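# Set the toppled bottle upright on the tray

## Task

Put the bottle that has fallen over back upright on the tray. Success requires: the crate and the tray are not left tilted or shifted from where they were; the bottle stays upright on its own, without the robot holding it up; nothing the robot is touching at the end sags by more than about a fingernail's width once left alone; and nothing is knocked or placed off the table.

## Robot and tools

ROBOT AND FRAME
Two arms, left_arm and right_arm, each with a parallel two-finger gripper. Every pose and velocity shares one scene frame: origin on the table surface midway between the arms, +x pointing out across the table, +z up, and left_arm sitting on the +y side. The arm names do not match left or right in any picture. Positions are in metres, quaternions are written w first (qw, qx, qy, qz). Reported hand positions can be a little off, more so at long reach. Mounting plates and the metal frame behind the arms are fixed obstacles; a "too close" message counts a plate and its side of the frame as part of that arm.

GRIPPER GEOMETRY
The fingers extend along the gripper's +z axis and close along its y axis. The reported position is the spot between the pads when closed, roughly 2 cm short of the fingertips; closing pushes the tips about 10 mm further along +z. Opening runs from -1 (shut) to +1 (fully open, 0.084 m). grip_measured uses that same scale. To keep hold of something, command an opening well under grip_measured; a bigger gap squeezes harder (around 24 N per pad at most). Slamming shut can press harder still.

THE 16-NUMBER ROW
Both move and execute_actions use one row of 16 plain numbers covering both arms, even if one arm stays still: left_arm x, y, z, qw, qx, qy, qz, opening, then right_arm x, y, z, qw, qx, qy, qz, opening. x, y, z and the quaternion are an absolute target pose for that gripper in the scene frame, not an offset. A target lying more than 0.6 m from the arm's last reported position along any of its gripper axes gets refused and nothing is sent. Each control step the controller clips the target to within 70 mm and 16 degrees of the measured pose, favouring position over orientation. For an arm meant to stay put, resend its last reported position plus the quaternion you intend (not a drifted readback) and its wanted opening in every call.

TOOLS
execute_actions: argument actions is a list holding zero or one item; optional pictures (boolean) toggles camera images. An empty list just reports the state. An item with rows (1 to 15 rows of 16 numbers) and steps (at most 15, default 15) plays one row per 1/30 s step, repeating the final row if steps outnumber rows. An item with only steps (up to 300) is a wait counted from the previous result, your reply time included.
move: target is one 16-number row as above; speed is each path's top speed in m/s, 0.002 to 0.5, default 0.25 (turning capped at twice that in rad/s). Grippers travel in straight lines that finish together, lasting 0.5 to 10 s; the opening is sent at the start. Paths ignore obstacles and the other arm, and grippers may lag, stray, or overshoot speed near full reach.
wait: seconds, 0 to 10; the robot receives nothing new.
zoom_image: camera (cam_head_left, cam_head_right, cam_high, cam_low, cam_left_wrist, cam_right_wrist) and region [x0, y0, x1, y1] in pixels, top-left origin, no bigger than 504 by 504. All images are 672x504. Calibration (K, distortion, T_world_to_cam) is given per camera and may be slightly off.
finished_scene: scene, an integer 1 to 2; ends that scene irreversibly and grades it.

READING RESULTS
The state line shows left_arm and right_arm pose and velocities. grip_measured is the actual finger gap. "Hand target" is the pose each arm is currently driving toward; after an action an arm continues only to its last clipped pose, so check and send the remainder. A move adds a "move:" line giving the ending (done, off_target, moving, held, fault) plus each gripper's distance from target; if only one arm is named, the other finished fine. limits=paced means the target was clipped; limits=held means some steps were blocked, after which the arm may speed up sharply. HELD marks steps not sent. "pose unreachable" means the clearance check altered or blocked that arm's command. MOTOR HOT appears from 65 °C; at 80 °C an OVER-TEMPERATURE FAULT brakes that arm until it cools. A TORQUE FAULT (contact load reaching a joint limit, e.g. wrist 18.4 N m, elbow 27.6 N m) stops the arm, backs off, pauses 10 s and drops the rest of the call.

TIMING
The simulation keeps running while you compose a reply; fingers still opening or closing continue during that gap. Occasionally something tugs a held part or nudges a loose item.

AVOID
Fast contacts and targets far beyond the touch point, which press hard; letting the arms collide; dropping or flinging the bottle; tipping or sliding the crate or tray; knocking anything off the table; holding loads long enough to overheat. Leave the bottle standing freely before finishing, with nothing sinking under the grippers.

Each tool is called after "Call:" in YAML: its name, and indented under it one key for each argument.

## Session

Call:
execute_actions:
  actions: []

Scene clock: 0.00 s of 5100.00 s.
left_arm: end_effector_position=(+0.3729, +0.7028, +0.1210) grip_measured=+1.00 end_effector_quat_wxyz=(-0.301, +0.403, +0.845, -0.181) end_effector_velocity=(+0.000, -0.001, -0.000) end_effector_angular_velocity=(-0.002, +0.000, -0.002) | right_arm: end_effector_position=(+0.0342, -0.6400, +0.2153) grip_measured=+1.00 end_effector_quat_wxyz=(+0.227, +0.900, -0.036, +0.370) end_effector_velocity=(+0.000, +0.000, -0.000) end_effector_angular_velocity=(-0.000, +0.001, +0.001)
Joint positions: left_arm=[ 0.906  0.211 -0.139  1.506  0.485  1.45  -1.736  0.084] | right_arm=[-1.242 -1.53  -1.424  0.093 -0.129  0.766 -2.076  0.084]
Joint velocities: left_arm=[-0.001  0.001 -0.     0.     0.     0.     0.001 -0.   ] | right_arm=[ 0.001  0.     0.    -0.    -0.001 -0.    -0.001  0.   ]
Hand target (left_arm): +0.373, +0.703, +0.121; -0.301, +0.403, +0.845, -0.181
Hand target (right_arm): +0.034, -0.640, +0.215; +0.227, +0.900, -0.036, +0.370

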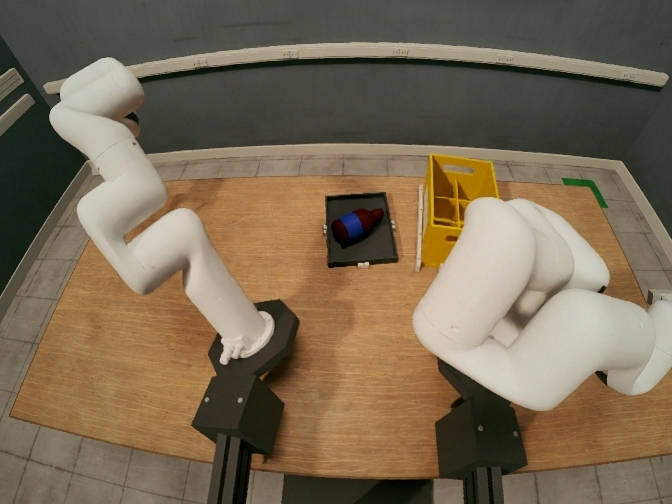

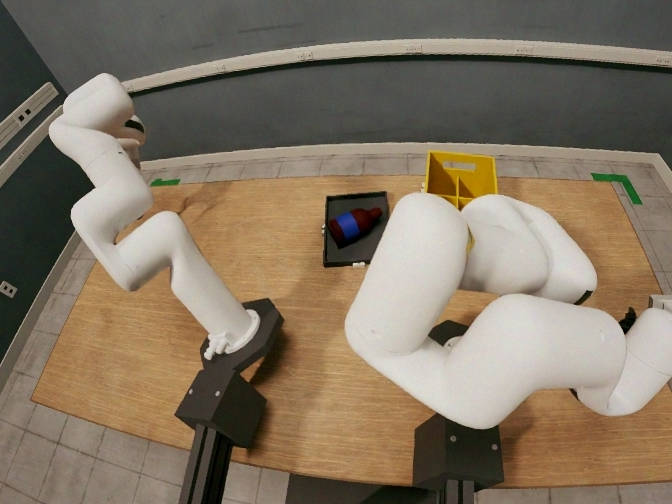

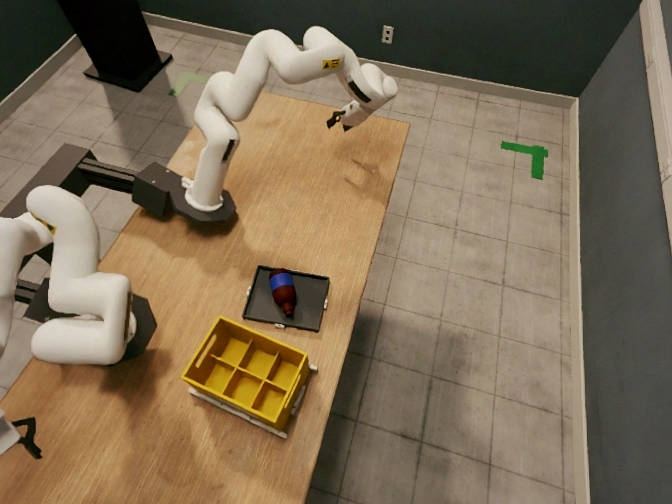

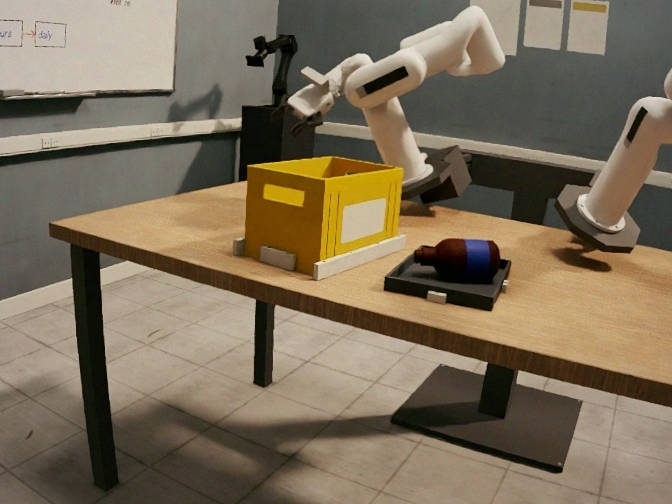

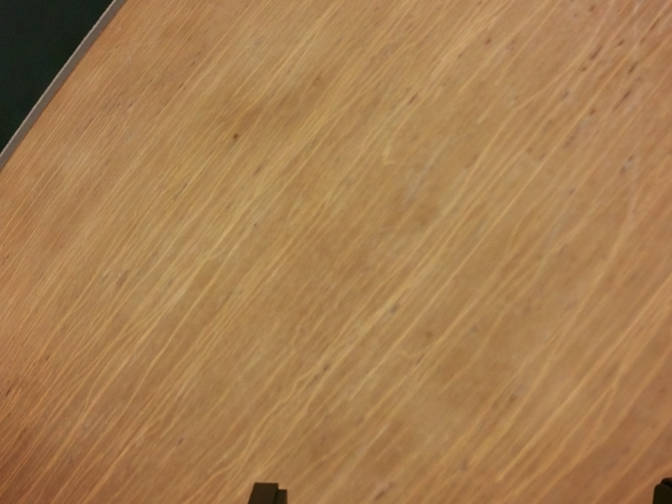

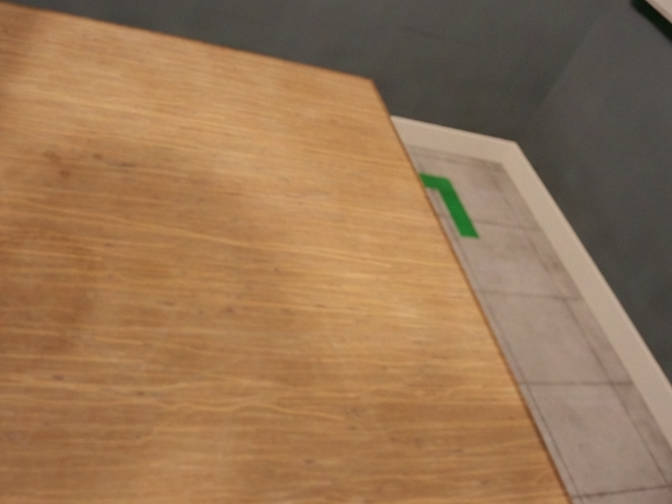

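Call:
move:
  target: [0.40,-0.05,0.2,0.103,-0.858,0.466,0.19,1,0.0342,-0.64,0.2153,0.227,0.9,-0.036,0.37,1]
  speed: 0.4

Scene clock: 9.27 s of 5100.00 s.
left_arm: end_effector_position=(+0.3966, -0.0500, +0.2019) grip_measured=+1.00 end_effector_quat_wxyz=(-0.103, +0.858, -0.465, -0.190) end_effector_velocity=(-0.001, -0.003, +0.002) end_effector_angular_velocity=(-0.006, +0.001, -0.010) | right_arm: end_effector_position=(+0.0342, -0.6400, +0.2153) grip_measured=+1.00 end_effector_quat_wxyz=(+0.227, +0.900, -0.036, +0.370) end_effector_velocity=(-0.001, -0.000, -0.000) end_effector_angular_velocity=(+0.001, -0.000, -0.002)
Joint positions: left_arm=[-0.252  0.788 -0.9    1.518  0.851  1.78  -0.526  0.084] | right_arm=[-1.242 -1.53  -1.425  0.093 -0.128  0.767 -2.076  0.084]
Joint velocities: left_arm=[-0.007  0.003 -0.003  0.006  0.001  0.002  0.006  0.   ] | right_arm=[-0.     0.001 -0.001  0.001  0.001 -0.001  0.     0.   ]
Hand target (left_arm): +0.396, -0.051, +0.202; -0.102, +0.858, -0.466, -0.190
Hand target (right_arm): +0.034, -0.640, +0.215; +0.227, +0.900, -0.036, +0.370
Off the commanded pose (left_arm): 0.004 m, 0 deg.
Off the commanded pose (right_arm): 0.000 m, 0 deg.
After step 90, 1.90 s passed at rest.
move: off_target (left_arm)
camera_calibration (this result's frames):
cam_left_wrist: T_world_to_cam=[[-0.835579, -0.549328, 0.00684291, 0.334466], [-0.492393, 0.754383, 0.434115, 0.207862], [-0.243634, 0.359367, -0.900832, 0.42677], [0, 0, 0, 1]] pos_world=[0.485798, -0.126443, 0.291923]
cam_right_wrist: T_world_to_cam=[[-0.229225, -0.902292, 0.365136, -0.609135], [-0.705561, -0.104398, -0.700917, 0.181143], [0.670551, -0.418294, -0.612692, -0.0316305], [0, 0, 0, 1]] pos_world=[0.00938802, -0.543938, 0.330003]

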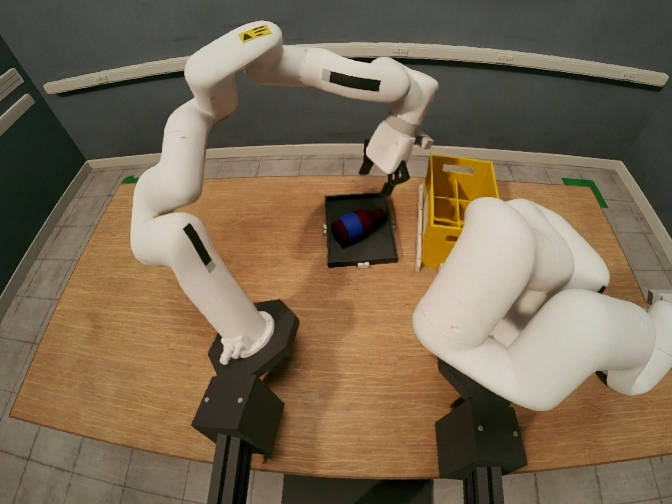

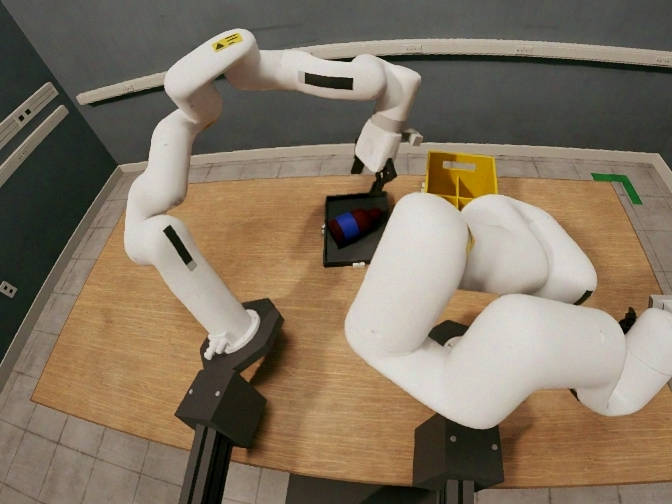

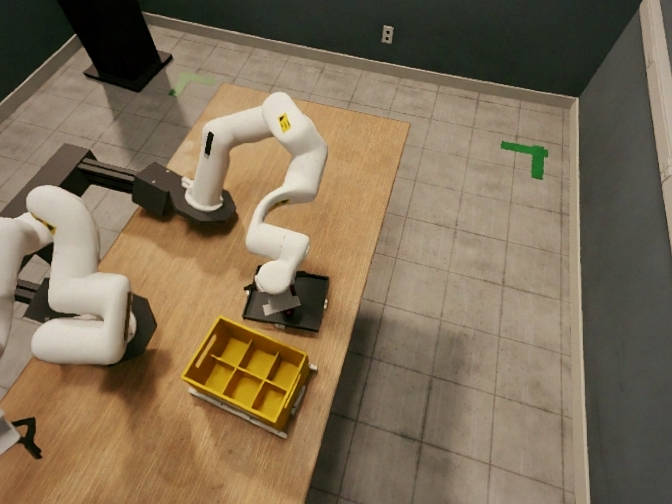

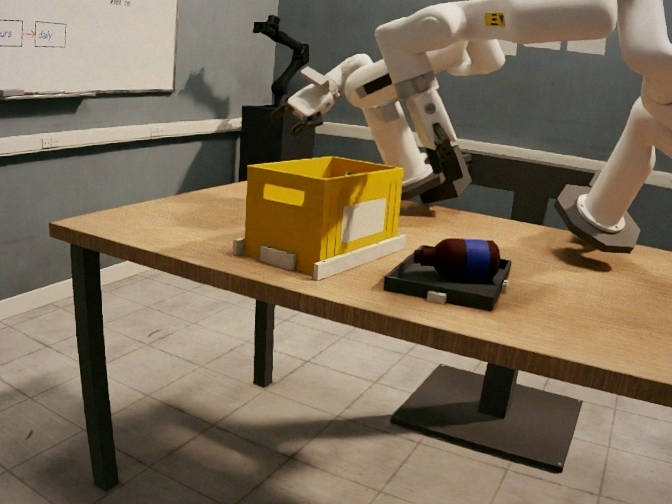

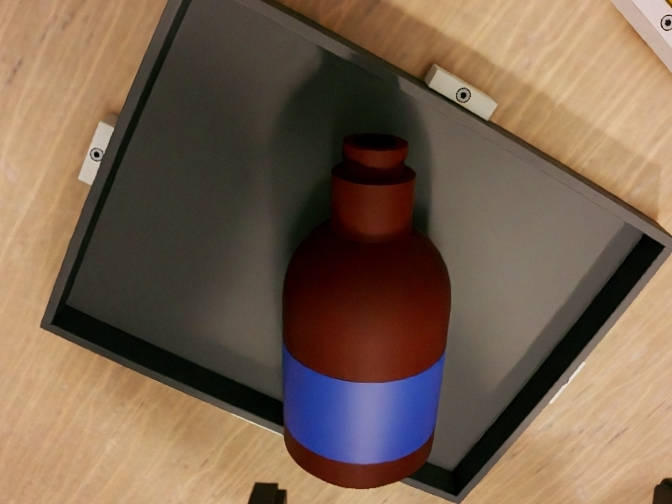

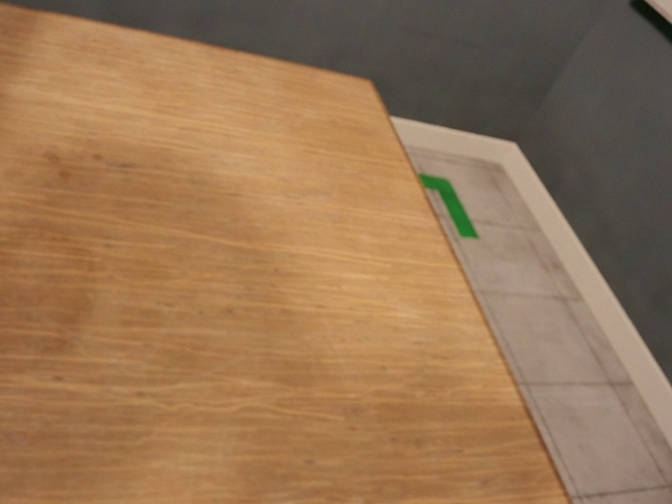

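Call:
move:
  target: [0.410,-0.036,0.12,0.103,-0.858,0.466,0.19,1,0.0342,-0.64,0.2153,0.227,0.9,-0.036,0.37,1]

Call:
move:
  target: [0.391,-0.008,0.047,0.103,-0.858,0.466,0.19,1,0.0342,-0.64,0.2153,0.227,0.9,-0.036,0.37,1]
  speed: 0.08

Scene clock: 12.43 s of 5100.00 s.
left_arm: end_effector_position=(+0.4099, -0.0367, +0.1208) grip_measured=+1.00 end_effector_quat_wxyz=(-0.102, +0.858, -0.466, -0.189) end_effector_velocity=(+0.001, +0.006, -0.007) end_effector_angular_velocity=(+0.015, +0.005, +0.004) | right_arm: end_effector_position=(+0.0342, -0.6400, +0.2153) grip_measured=+1.00 end_effector_quat_wxyz=(+0.227, +0.900, -0.036, +0.370) end_effector_velocity=(+0.000, -0.000, +0.000) end_effector_angular_velocity=(-0.000, -0.000, +0.000)
Joint positions: left_arm=[-0.176  0.858 -0.83   1.45   0.954  1.647 -0.509  0.084] | right_arm=[-1.242 -1.53  -1.425  0.093 -0.128  0.767 -2.076  0.084]
Joint velocities: left_arm=[ 0.006  0.005  0.011 -0.001  0.003  0.002  0.001 -0.   ] | right_arm=[ 0.    -0.001  0.    -0.    -0.    -0.     0.     0.   ]
Hand target (left_arm): +0.410, -0.036, +0.120; -0.103, +0.858, -0.466, -0.190
Hand target (right_arm): +0.034, -0.640, +0.215; +0.227, +0.900, -0.036, +0.370
Off the commanded pose (left_arm): 0.001 m, 0 deg.
Off the commanded pose (right_arm): 0.000 m, 0 deg.
move: done
camera_calibration (this result's frames):
cam_left_wrist: T_world_to_cam=[[-0.836979, -0.547187, 0.00718165, 0.354009], [-0.49069, 0.756242, 0.432805, 0.239162], [-0.242257, 0.358725, -0.901459, 0.351611], [0, 0, 0, 1]] pos_world=[0.498833, -0.113286, 0.21091]
cam_right_wrist: T_world_to_cam=[[-0.229227, -0.902294, 0.365132, -0.609134], [-0.705562, -0.104393, -0.700916, 0.181145], [0.67055, -0.418292, -0.612695, -0.0316291], [0, 0, 0, 1]] pos_world=[0.00938797, -0.543938, 0.330003]

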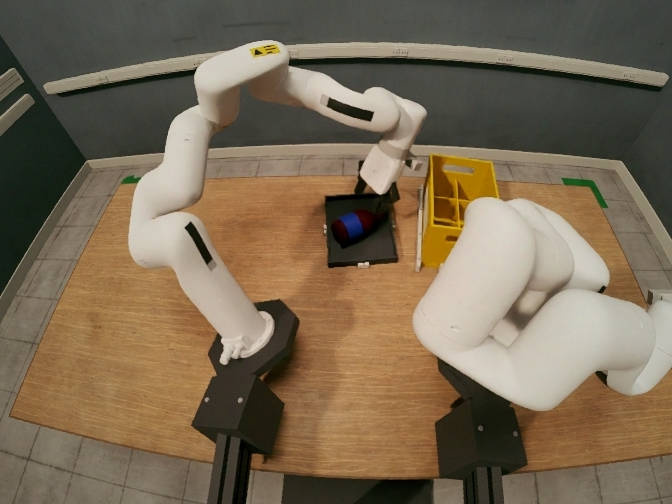

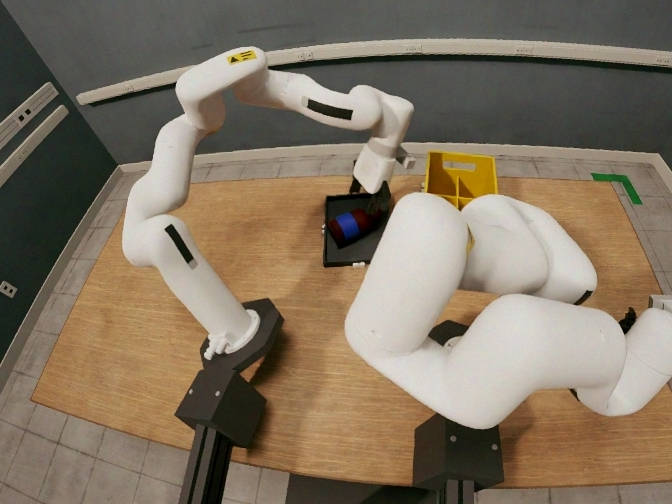

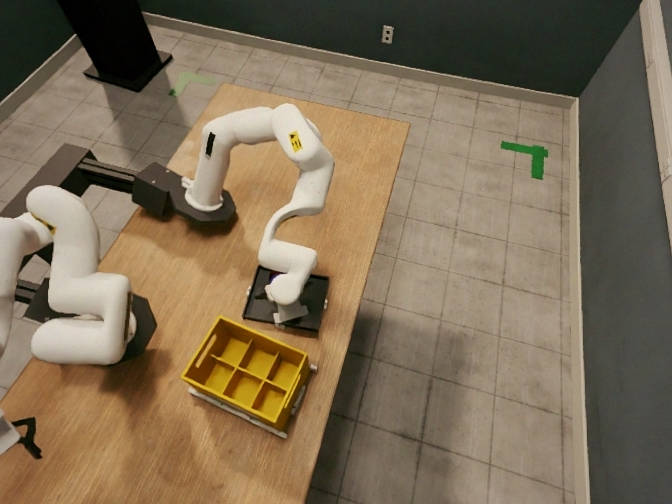

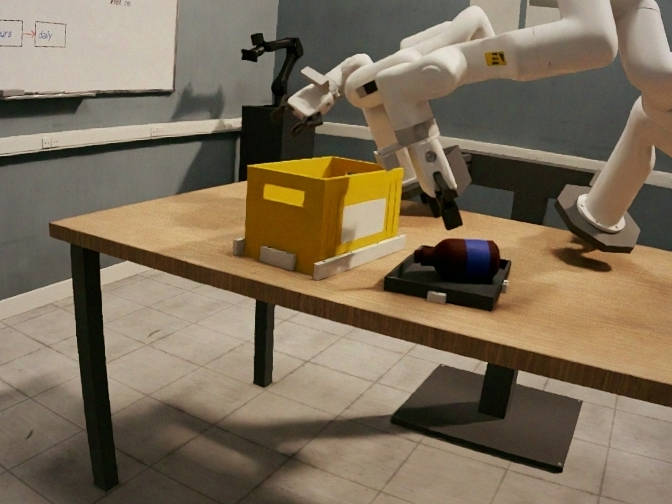

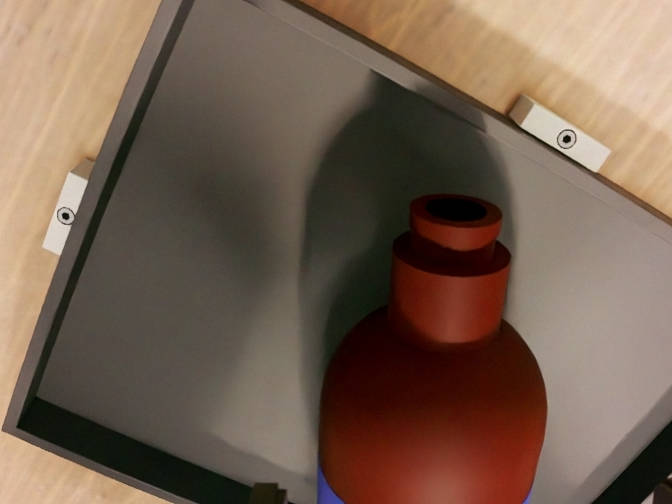

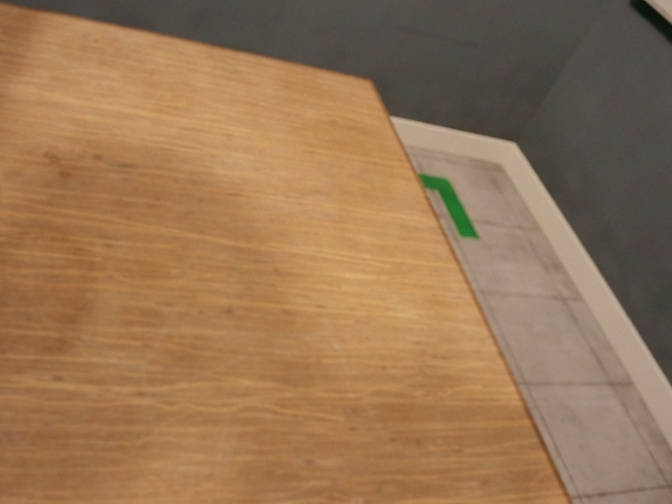

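Scene clock: 13.77 s of 5100.00 s.
left_arm: end_effector_position=(+0.3911, -0.0086, +0.0476) grip_measured=+1.00 end_effector_quat_wxyz=(-0.102, +0.858, -0.466, -0.190) end_effector_velocity=(-0.001, -0.002, +0.001) end_effector_angular_velocity=(-0.005, -0.002, -0.005) | right_arm: end_effector_position=(+0.0342, -0.6400, +0.2153) grip_measured=+1.00 end_effector_quat_wxyz=(+0.227, +0.900, -0.036, +0.370) end_effector_velocity=(-0.000, -0.000, -0.000) end_effector_angular_velocity=(-0.000, +0.001, +0.000)
Joint positions: left_arm=[-0.082  0.89  -0.773  1.301  1.049  1.497 -0.555  0.084] | right_arm=[-1.242 -1.53  -1.425  0.093 -0.128  0.767 -2.076  0.084]
Joint velocities: left_arm=[-0.002 -0.    -0.002 -0.002  0.002 -0.002 -0.     0.   ] | right_arm=[ 0.  0.  0.  0. -0. -0. -0.  0.]
Hand target (left_arm): +0.391, -0.008, +0.047; -0.103, +0.858, -0.466, -0.190
Hand target (right_arm): +0.034, -0.640, +0.215; +0.227, +0.900, -0.036, +0.370
Off the commanded pose (left_arm): 0.001 m, 0 deg.
Off the commanded pose (right_arm): 0.000 m, 0 deg.
move: done
camera_calibration (this result's frames):
cam_left_wrist: T_world_to_cam=[[-0.836767, -0.54751, 0.00731242, 0.354111], [-0.490875, 0.755994, 0.433029, 0.240357], [-0.242616, 0.358755, -0.90135, 0.271155], [0, 0, 0, 1]] pos_world=[0.48008, -0.0851073, 0.137734]
cam_right_wrist: T_world_to_cam=[[-0.229226, -0.902294, 0.365132, -0.609134], [-0.705562, -0.104393, -0.700916, 0.181145], [0.67055, -0.418292, -0.612695, -0.0316291], [0, 0, 0, 1]] pos_world=[0.00938798, -0.543938, 0.330003]

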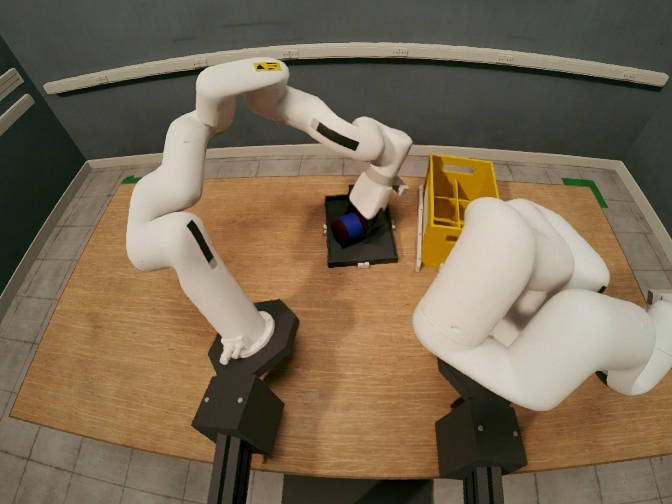

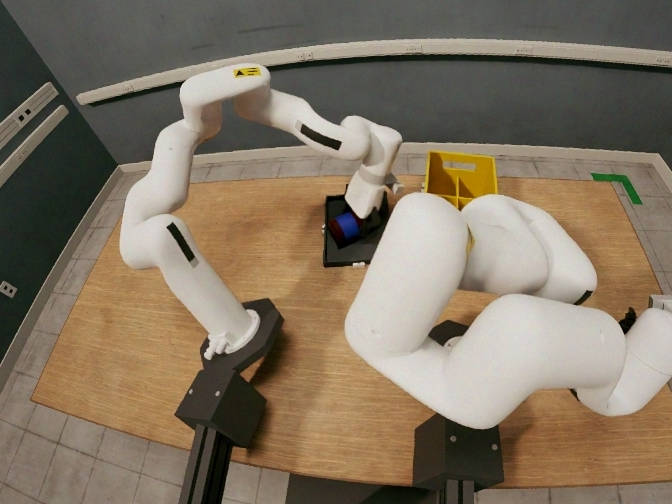

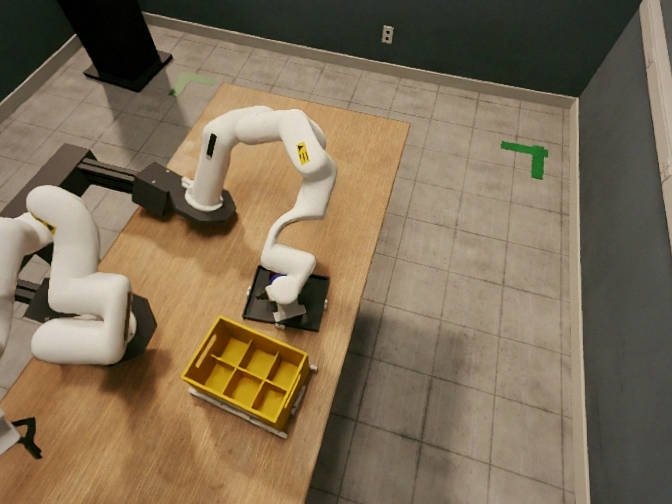

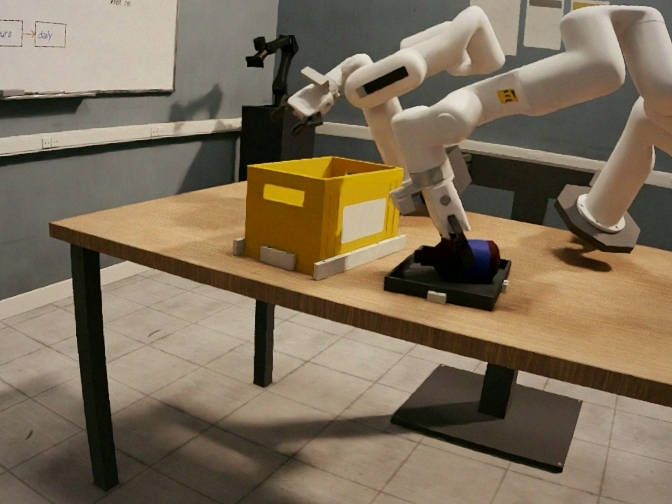

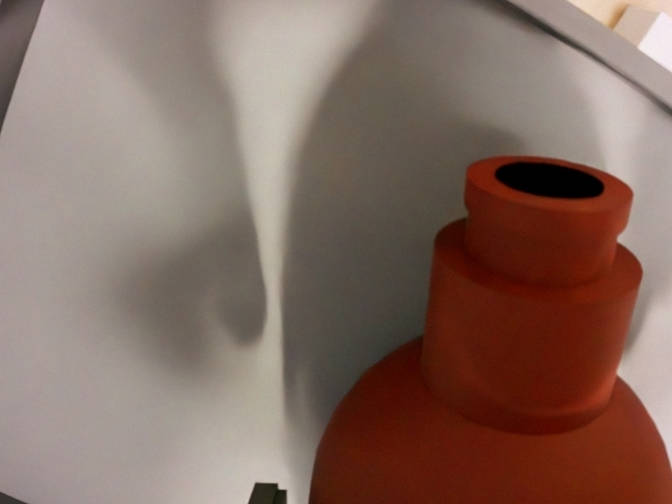

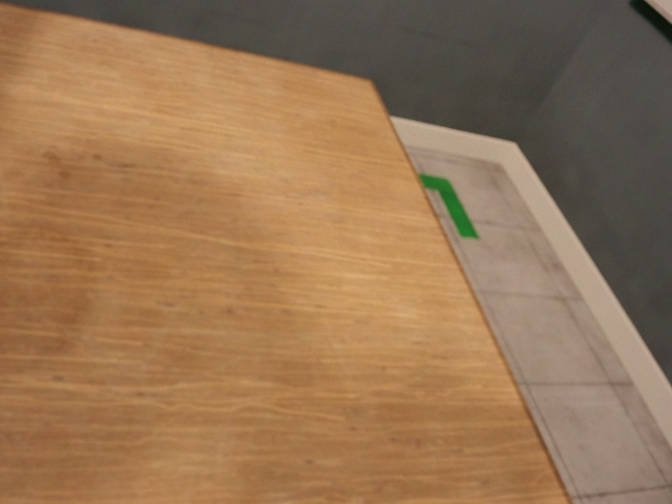

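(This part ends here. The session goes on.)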